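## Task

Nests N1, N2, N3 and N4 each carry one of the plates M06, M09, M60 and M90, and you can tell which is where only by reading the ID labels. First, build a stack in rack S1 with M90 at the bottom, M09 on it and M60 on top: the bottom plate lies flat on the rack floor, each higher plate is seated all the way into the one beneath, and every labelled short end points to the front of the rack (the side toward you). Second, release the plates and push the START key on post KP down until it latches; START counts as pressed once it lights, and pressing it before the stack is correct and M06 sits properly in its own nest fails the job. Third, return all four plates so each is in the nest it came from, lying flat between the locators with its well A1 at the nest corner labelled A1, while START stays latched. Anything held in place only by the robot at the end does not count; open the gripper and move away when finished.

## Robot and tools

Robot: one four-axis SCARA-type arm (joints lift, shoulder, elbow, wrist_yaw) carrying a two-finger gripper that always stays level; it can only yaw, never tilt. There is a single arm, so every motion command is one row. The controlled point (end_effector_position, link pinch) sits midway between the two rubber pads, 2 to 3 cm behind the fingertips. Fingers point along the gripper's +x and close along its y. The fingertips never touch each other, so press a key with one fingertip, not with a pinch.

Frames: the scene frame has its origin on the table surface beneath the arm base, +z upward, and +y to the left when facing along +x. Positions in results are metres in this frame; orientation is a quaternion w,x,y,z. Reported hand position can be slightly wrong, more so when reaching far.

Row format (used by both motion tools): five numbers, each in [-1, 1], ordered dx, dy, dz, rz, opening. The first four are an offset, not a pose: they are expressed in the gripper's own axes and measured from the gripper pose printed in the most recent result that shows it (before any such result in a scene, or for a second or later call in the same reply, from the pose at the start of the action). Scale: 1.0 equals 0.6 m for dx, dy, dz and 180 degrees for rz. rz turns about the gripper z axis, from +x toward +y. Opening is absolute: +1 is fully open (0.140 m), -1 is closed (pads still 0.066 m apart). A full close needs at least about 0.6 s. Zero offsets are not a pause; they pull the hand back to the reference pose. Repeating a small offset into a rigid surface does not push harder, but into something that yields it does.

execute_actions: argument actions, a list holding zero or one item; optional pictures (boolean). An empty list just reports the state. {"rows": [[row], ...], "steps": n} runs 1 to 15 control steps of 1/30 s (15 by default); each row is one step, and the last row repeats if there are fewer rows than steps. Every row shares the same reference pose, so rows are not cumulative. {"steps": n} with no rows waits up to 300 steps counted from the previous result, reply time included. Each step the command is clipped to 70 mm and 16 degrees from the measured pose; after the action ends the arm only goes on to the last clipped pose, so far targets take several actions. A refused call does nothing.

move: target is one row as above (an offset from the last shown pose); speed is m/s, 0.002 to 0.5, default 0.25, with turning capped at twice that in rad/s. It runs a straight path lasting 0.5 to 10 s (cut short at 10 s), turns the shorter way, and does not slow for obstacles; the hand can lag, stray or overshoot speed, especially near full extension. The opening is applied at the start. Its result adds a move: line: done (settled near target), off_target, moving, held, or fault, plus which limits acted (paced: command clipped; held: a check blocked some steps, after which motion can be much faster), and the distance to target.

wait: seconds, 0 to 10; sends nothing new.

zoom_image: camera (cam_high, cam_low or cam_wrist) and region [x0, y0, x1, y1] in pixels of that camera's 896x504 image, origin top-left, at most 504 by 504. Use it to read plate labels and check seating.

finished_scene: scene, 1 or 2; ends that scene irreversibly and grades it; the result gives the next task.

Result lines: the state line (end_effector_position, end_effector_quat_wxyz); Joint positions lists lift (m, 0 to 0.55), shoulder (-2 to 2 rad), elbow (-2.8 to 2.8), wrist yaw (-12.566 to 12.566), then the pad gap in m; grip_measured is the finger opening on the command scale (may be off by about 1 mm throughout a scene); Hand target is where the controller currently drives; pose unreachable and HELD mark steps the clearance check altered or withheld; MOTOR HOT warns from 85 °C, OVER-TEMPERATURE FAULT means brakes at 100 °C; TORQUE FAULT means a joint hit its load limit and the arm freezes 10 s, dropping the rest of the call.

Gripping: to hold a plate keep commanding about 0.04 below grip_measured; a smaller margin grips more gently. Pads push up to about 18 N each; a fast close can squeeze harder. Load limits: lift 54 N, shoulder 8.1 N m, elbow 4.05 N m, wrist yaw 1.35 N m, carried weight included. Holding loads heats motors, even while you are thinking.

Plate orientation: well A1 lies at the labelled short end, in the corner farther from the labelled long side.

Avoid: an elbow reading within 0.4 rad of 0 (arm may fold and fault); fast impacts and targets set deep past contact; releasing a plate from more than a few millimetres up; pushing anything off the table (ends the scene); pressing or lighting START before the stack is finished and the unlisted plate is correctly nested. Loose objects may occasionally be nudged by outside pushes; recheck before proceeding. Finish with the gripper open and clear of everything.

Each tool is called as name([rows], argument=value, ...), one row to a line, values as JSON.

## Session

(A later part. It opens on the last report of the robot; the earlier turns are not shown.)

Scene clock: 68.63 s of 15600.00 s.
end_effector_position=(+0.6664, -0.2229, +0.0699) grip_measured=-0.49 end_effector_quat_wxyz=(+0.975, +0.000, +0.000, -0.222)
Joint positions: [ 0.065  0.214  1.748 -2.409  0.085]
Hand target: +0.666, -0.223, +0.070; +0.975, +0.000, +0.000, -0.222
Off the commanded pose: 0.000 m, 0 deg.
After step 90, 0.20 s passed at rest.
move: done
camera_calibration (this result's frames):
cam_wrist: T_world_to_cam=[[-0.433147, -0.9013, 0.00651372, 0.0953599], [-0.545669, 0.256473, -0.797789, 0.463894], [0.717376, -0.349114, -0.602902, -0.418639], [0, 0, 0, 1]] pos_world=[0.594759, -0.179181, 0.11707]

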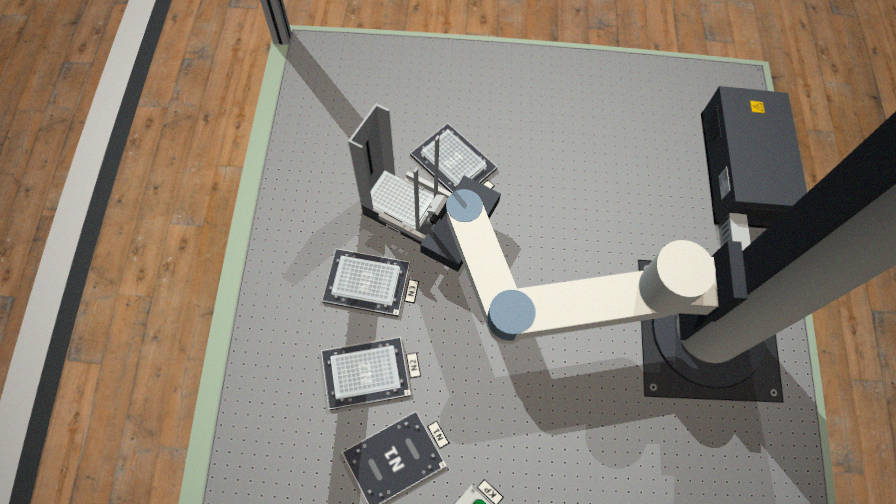

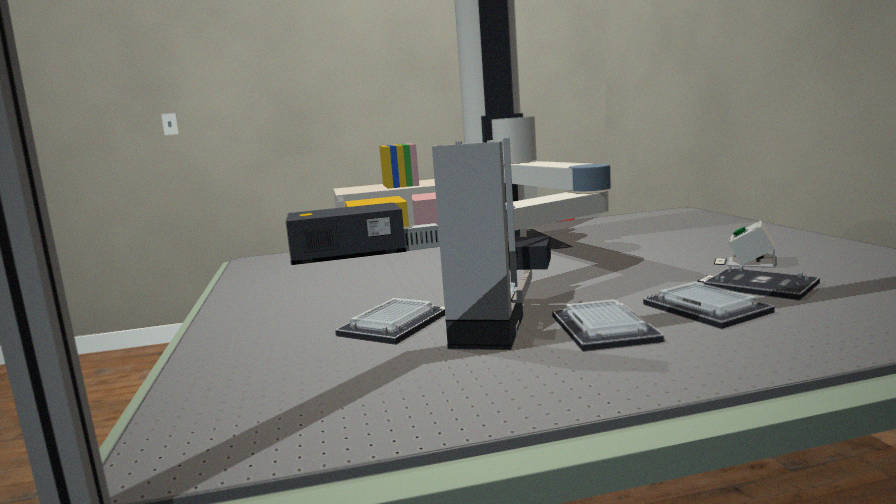

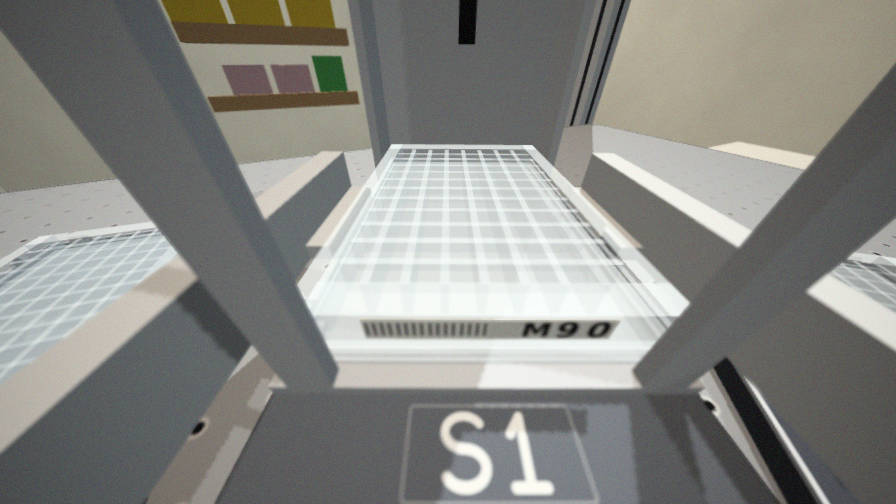

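move(target=[0,0,-0.005,0,-0.55], speed=0.005)

move(target=[0,0,0,0,0.1])

Scene clock: 72.60 s of 15600.00 s.
end_effector_position=(+0.6664, -0.2229, +0.0672) grip_measured=-0.49 end_effector_quat_wxyz=(+0.975, +0.000, +0.000, -0.222)
Joint positions: [ 0.062  0.214  1.748 -2.409  0.085]
Hand target: +0.666, -0.223, +0.067; +0.975, +0.000, +0.000, -0.222
Off the commanded pose: 0.000 m, 0 deg.
After step 90, 0.13 s passed at rest.
move: done
camera_calibration (this result's frames):
cam_wrist: T_world_to_cam=[[-0.43316, -0.901294, 0.00651372, 0.0953847], [-0.545666, 0.25648, -0.797789, 0.461799], [0.717371, -0.349124, -0.602902, -0.420221], [0, 0, 0, 1]] pos_world=[0.594759, -0.179182, 0.114445]

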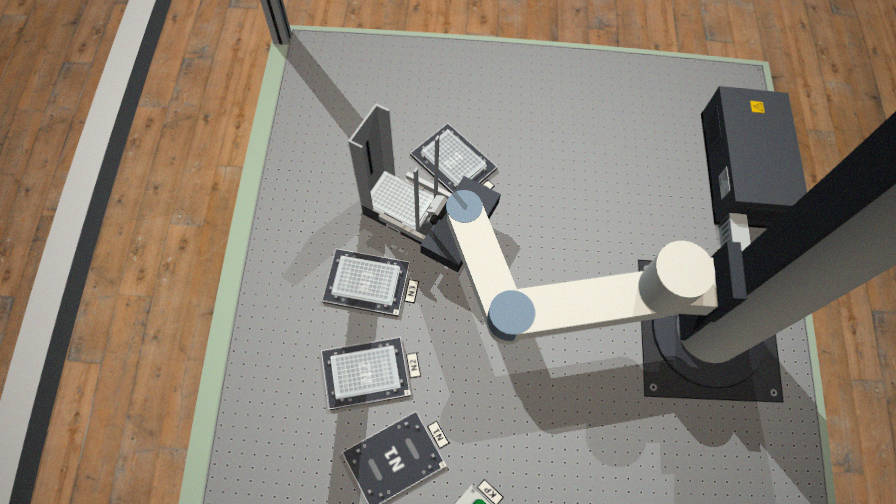

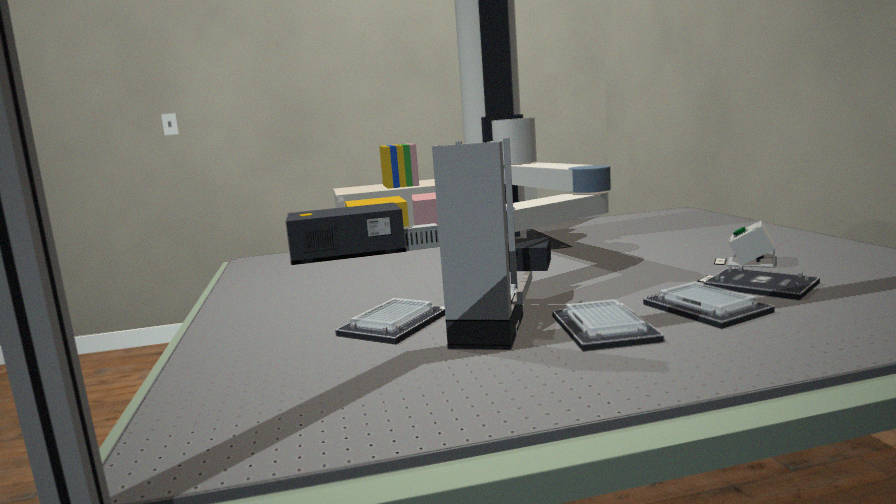

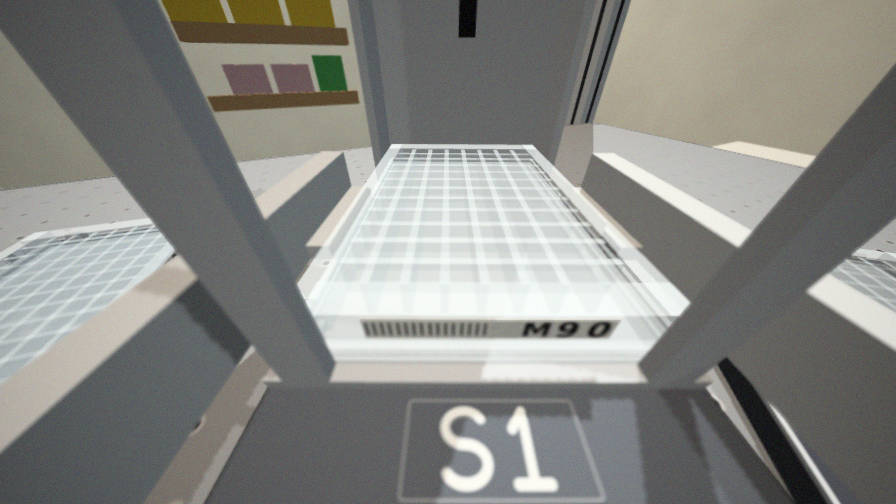

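Scene clock: 73.10 s of 15600.00 s.
end_effector_position=(+0.6664, -0.2229, +0.0673) grip_measured=+0.10 end_effector_quat_wxyz=(+0.975, +0.000, +0.000, -0.222)
Joint positions: [ 0.062  0.214  1.748 -2.409  0.107]
Hand target: +0.666, -0.223, +0.067; +0.975, +0.000, +0.000, -0.222
Off the commanded pose: 0.000 m, 0 deg.
move: done
camera_calibration (this result's frames):
cam_wrist: T_world_to_cam=[[-0.433163, -0.901292, 0.00651372, 0.0953857], [-0.545665, 0.256482, -0.797789, 0.461848], [0.71737, -0.349127, -0.602902, -0.420183], [0, 0, 0, 1]] pos_world=[0.594758, -0.179183, 0.114506]

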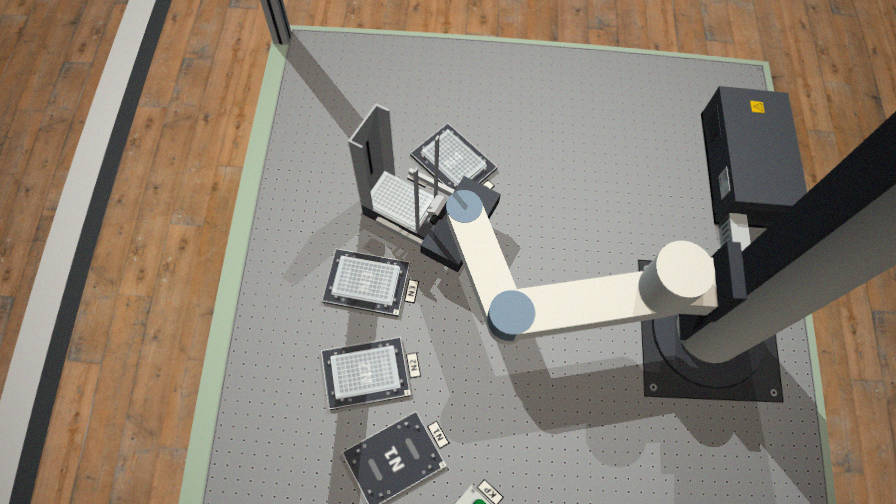

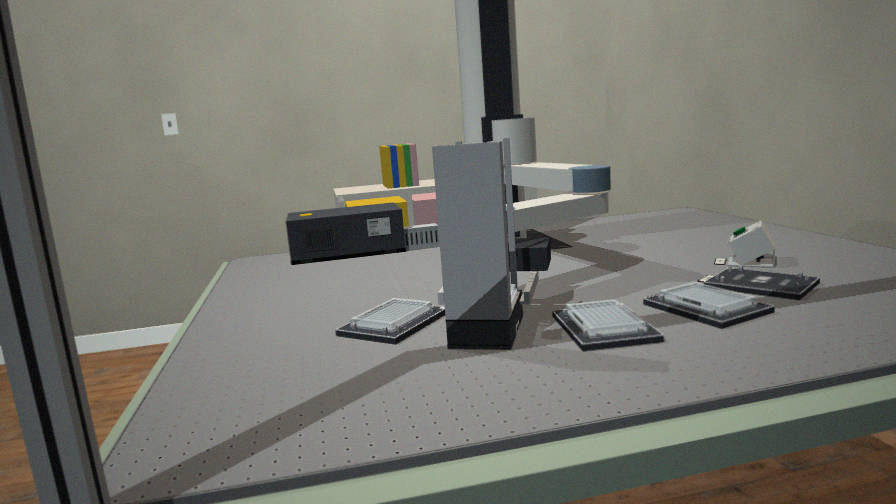

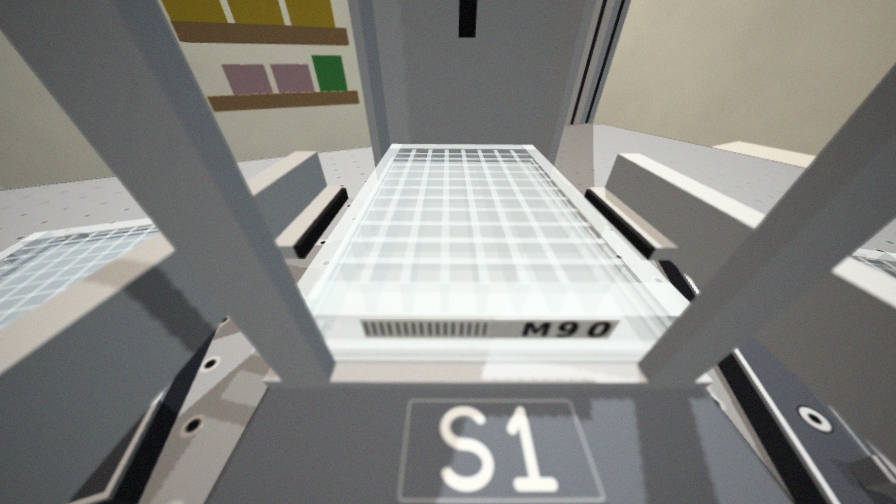

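move(target=[-0.22,0,0.0187,0,0.1])

move(target=[0.04,-0.227,0,-0.107,0.1])

Scene clock: 78.10 s of 15600.00 s.
end_effector_position=(+0.5474, -0.1659, +0.0785) grip_measured=+0.10 end_effector_quat_wxyz=(+0.975, +0.000, +0.000, -0.222)
Joint positions: [ 0.074  0.502  1.072 -2.02   0.107]
Hand target: +0.547, -0.166, +0.079; +0.975, +0.000, +0.000, -0.222
Off the commanded pose: 0.000 m, 0 deg.
After step 90, 1.07 s passed at rest.
move: done
camera_calibration (this result's frames):
cam_wrist: T_world_to_cam=[[-0.433305, -0.901224, 0.00651372, 0.0952316], [-0.545625, 0.256568, -0.797789, 0.391177], [0.717315, -0.34924, -0.602902, -0.308095], [0, 0, 0, 1]] pos_world=[0.475701, -0.122137, 0.125705]

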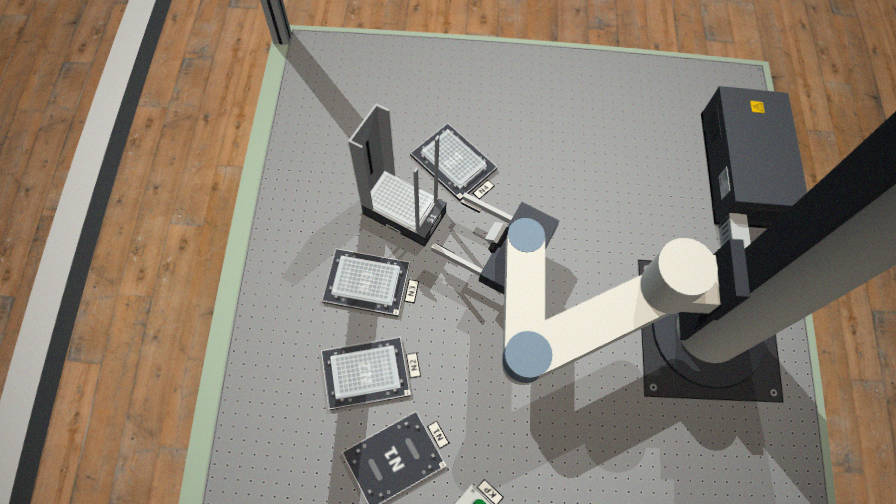

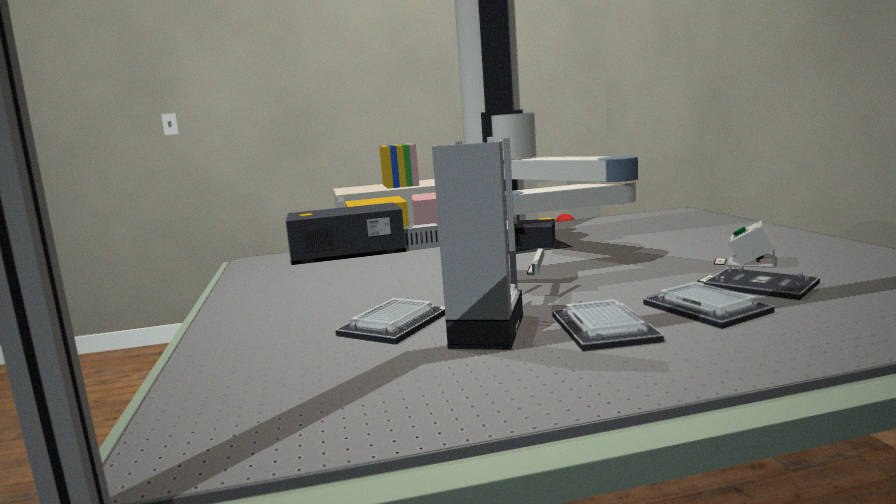

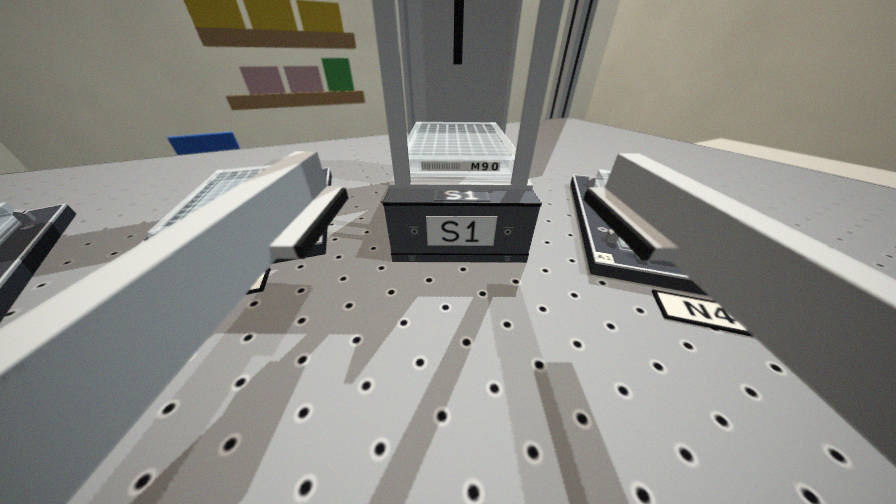

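Scene clock: 79.17 s of 15600.00 s.
end_effector_position=(+0.5101, -0.2992, +0.0785) grip_measured=+0.10 end_effector_quat_wxyz=(+0.924, +0.000, +0.000, -0.382)
Joint positions: [ 0.074  0.129  1.267 -2.179  0.107]
Hand target: +0.510, -0.299, +0.079; +0.924, +0.000, +0.000, -0.382
Off the commanded pose: 0.000 m, 0 deg.
move: done
camera_calibration (this result's frames):
cam_wrist: T_world_to_cam=[[-0.706414, -0.707769, 0.00651372, 0.156159], [-0.430405, 0.422238, -0.797789, 0.395813], [0.5619, -0.566372, -0.602902, -0.313571], [0, 0, 0, 1]] pos_world=[0.456868, -0.234201, 0.125705]

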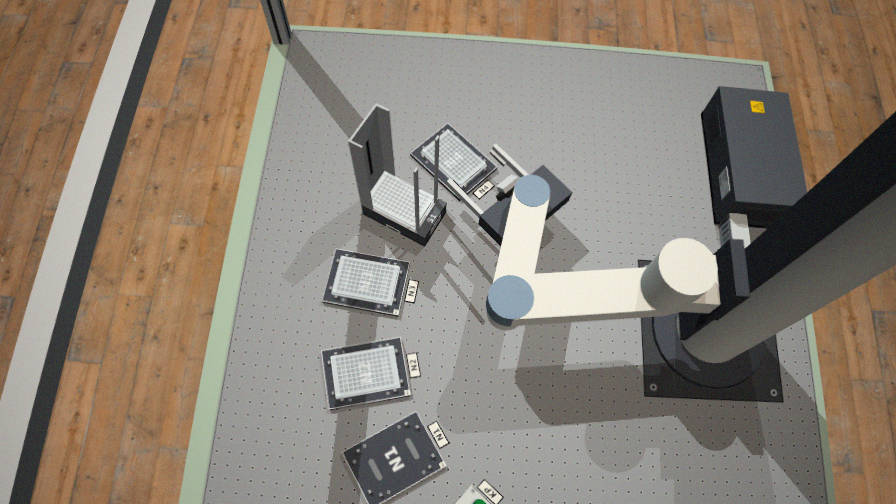

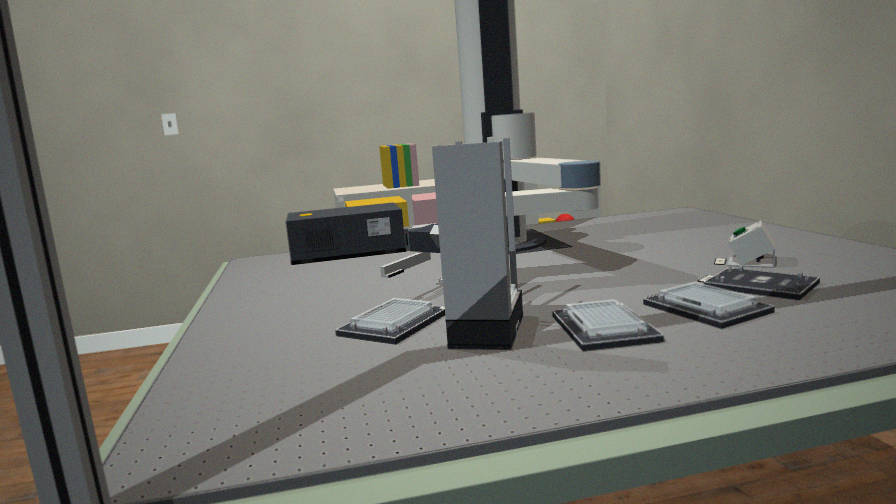

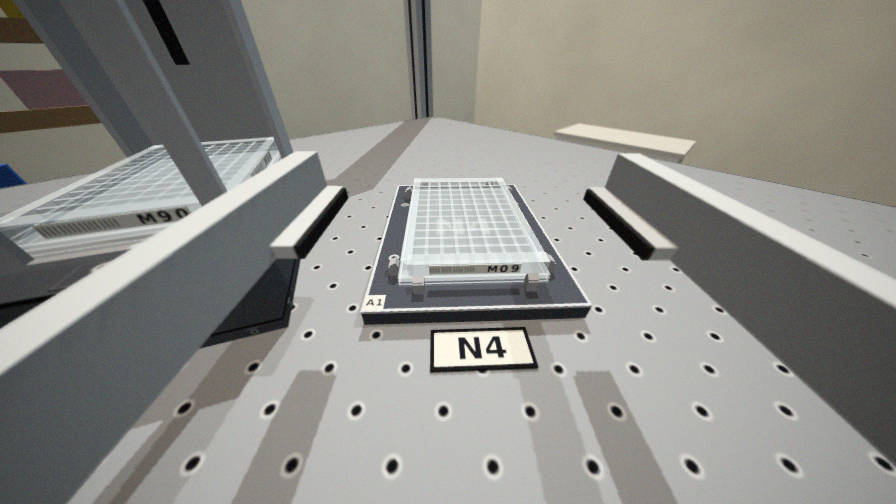

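move(target=[0.122,-0.007,-0.04,0.013,0.1])

move(target=[0,0,-0.0403,0,0.1], speed=0.08)

Scene clock: 83.00 s of 15600.00 s.
end_effector_position=(+0.5590, -0.3538, +0.0544) grip_measured=+0.10 end_effector_quat_wxyz=(+0.932, +0.000, +0.000, -0.363)
Joint positions: [ 0.049 -0.069  1.645 -2.319  0.107]
Hand target: +0.559, -0.354, +0.055; +0.932, +0.000, +0.000, -0.363
Off the commanded pose: 0.000 m, 0 deg.
After step 90, 0.07 s passed at rest.
move: done
camera_calibration (this result's frames):
cam_wrist: T_world_to_cam=[[-0.676841, -0.736101, 0.00651372, 0.125621], [-0.447333, 0.404261, -0.797789, 0.423845], [0.58462, -0.54289, -0.602902, -0.390896], [0, 0, 0, 1]] pos_world=[0.50315, -0.291088, 0.101649]

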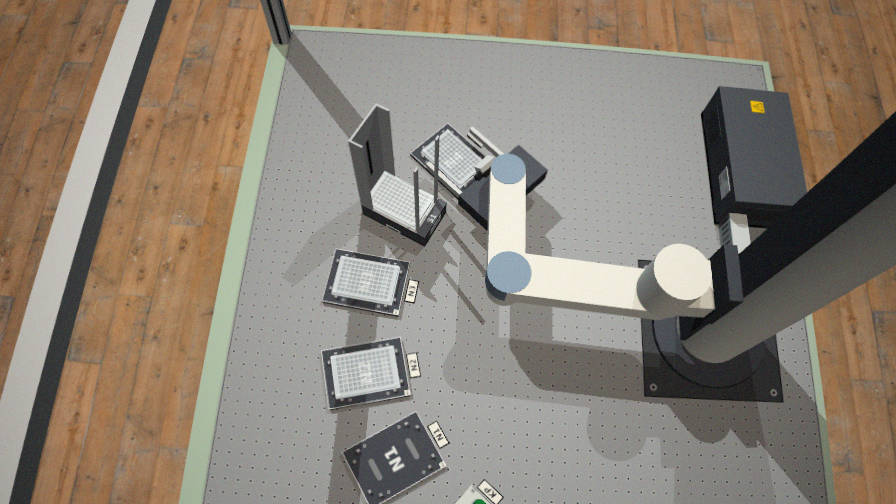

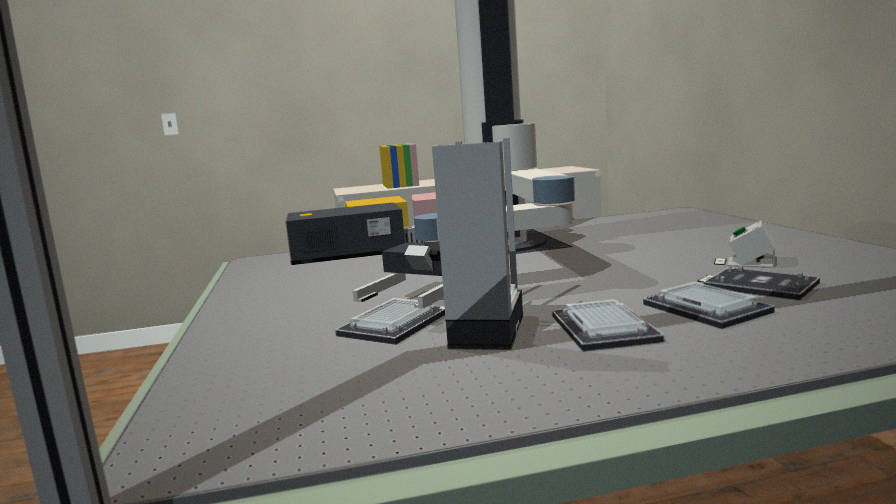

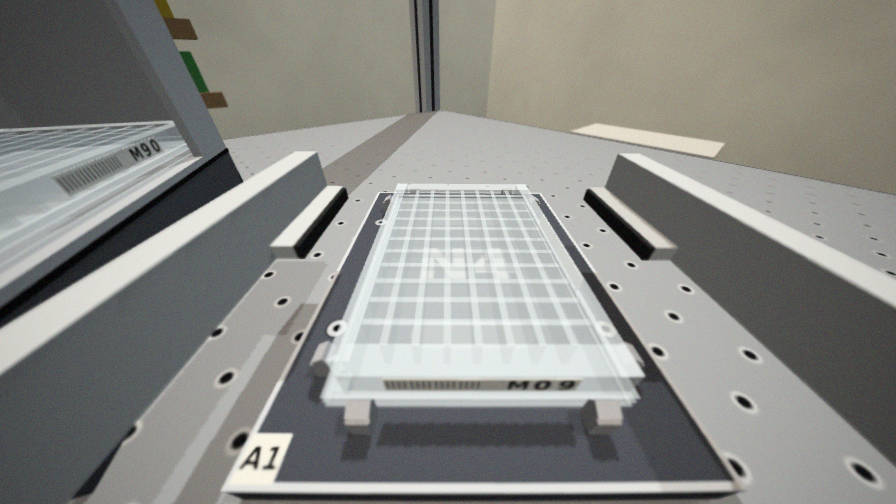

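Scene clock: 83.70 s of 15600.00 s.
end_effector_position=(+0.5590, -0.3538, +0.0302) grip_measured=+0.10 end_effector_quat_wxyz=(+0.932, +0.000, +0.000, -0.363)
Joint positions: [ 0.025 -0.069  1.645 -2.319  0.107]
Hand target: +0.559, -0.354, +0.030; +0.932, +0.000, +0.000, -0.363
Off the commanded pose: 0.000 m, 0 deg.
move: done
camera_calibration (this result's frames):
cam_wrist: T_world_to_cam=[[-0.676867, -0.736076, 0.00651372, 0.125788], [-0.447318, 0.404277, -0.797789, 0.404501], [0.5846, -0.542911, -0.602902, -0.405506], [0, 0, 0, 1]] pos_world=[0.503141, -0.291094, 0.0774072]

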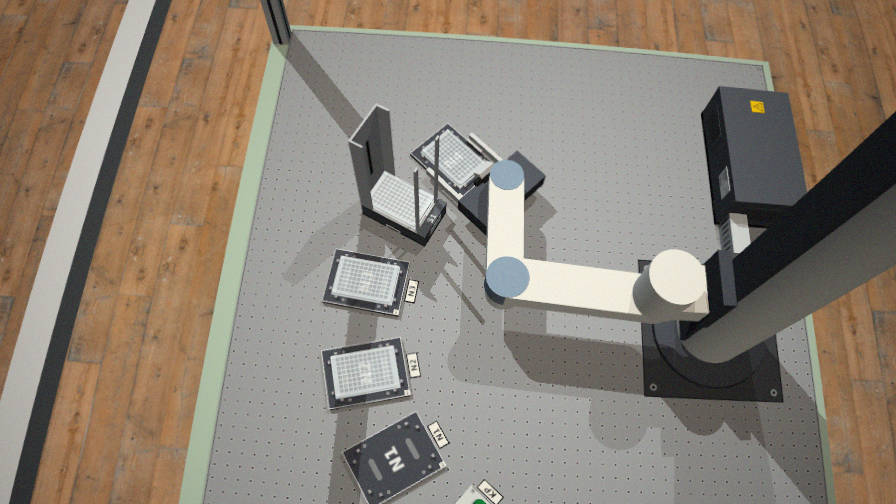

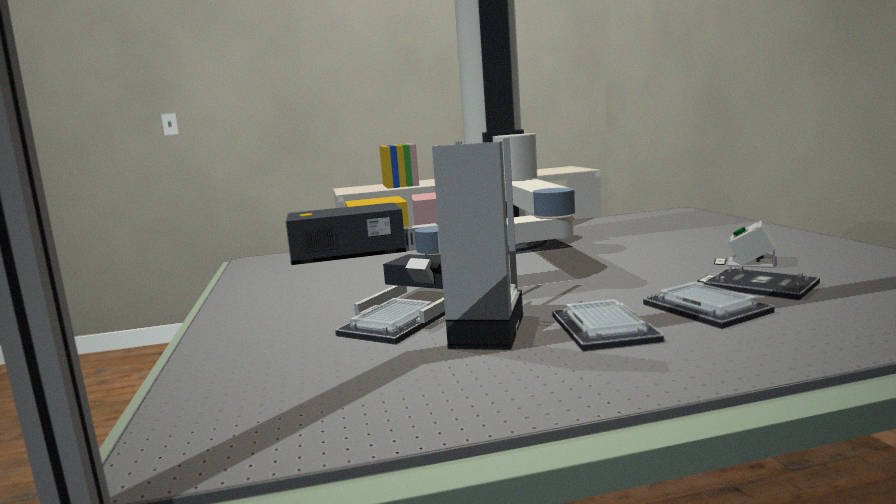

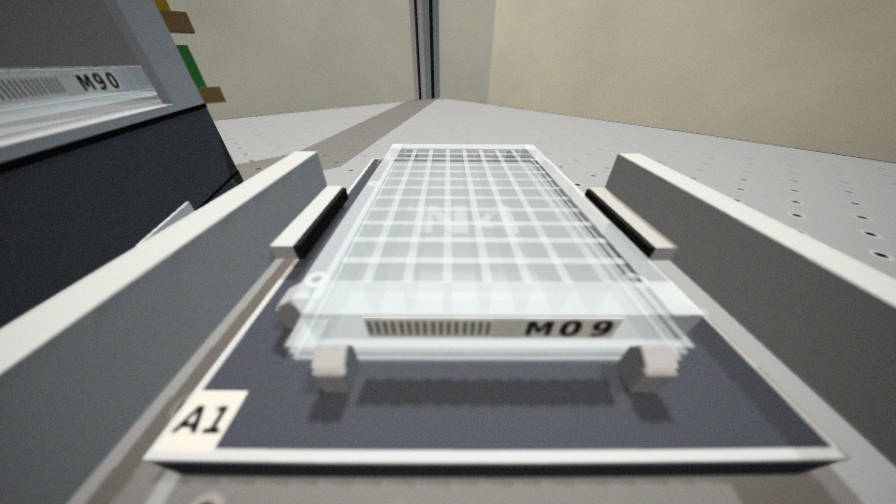

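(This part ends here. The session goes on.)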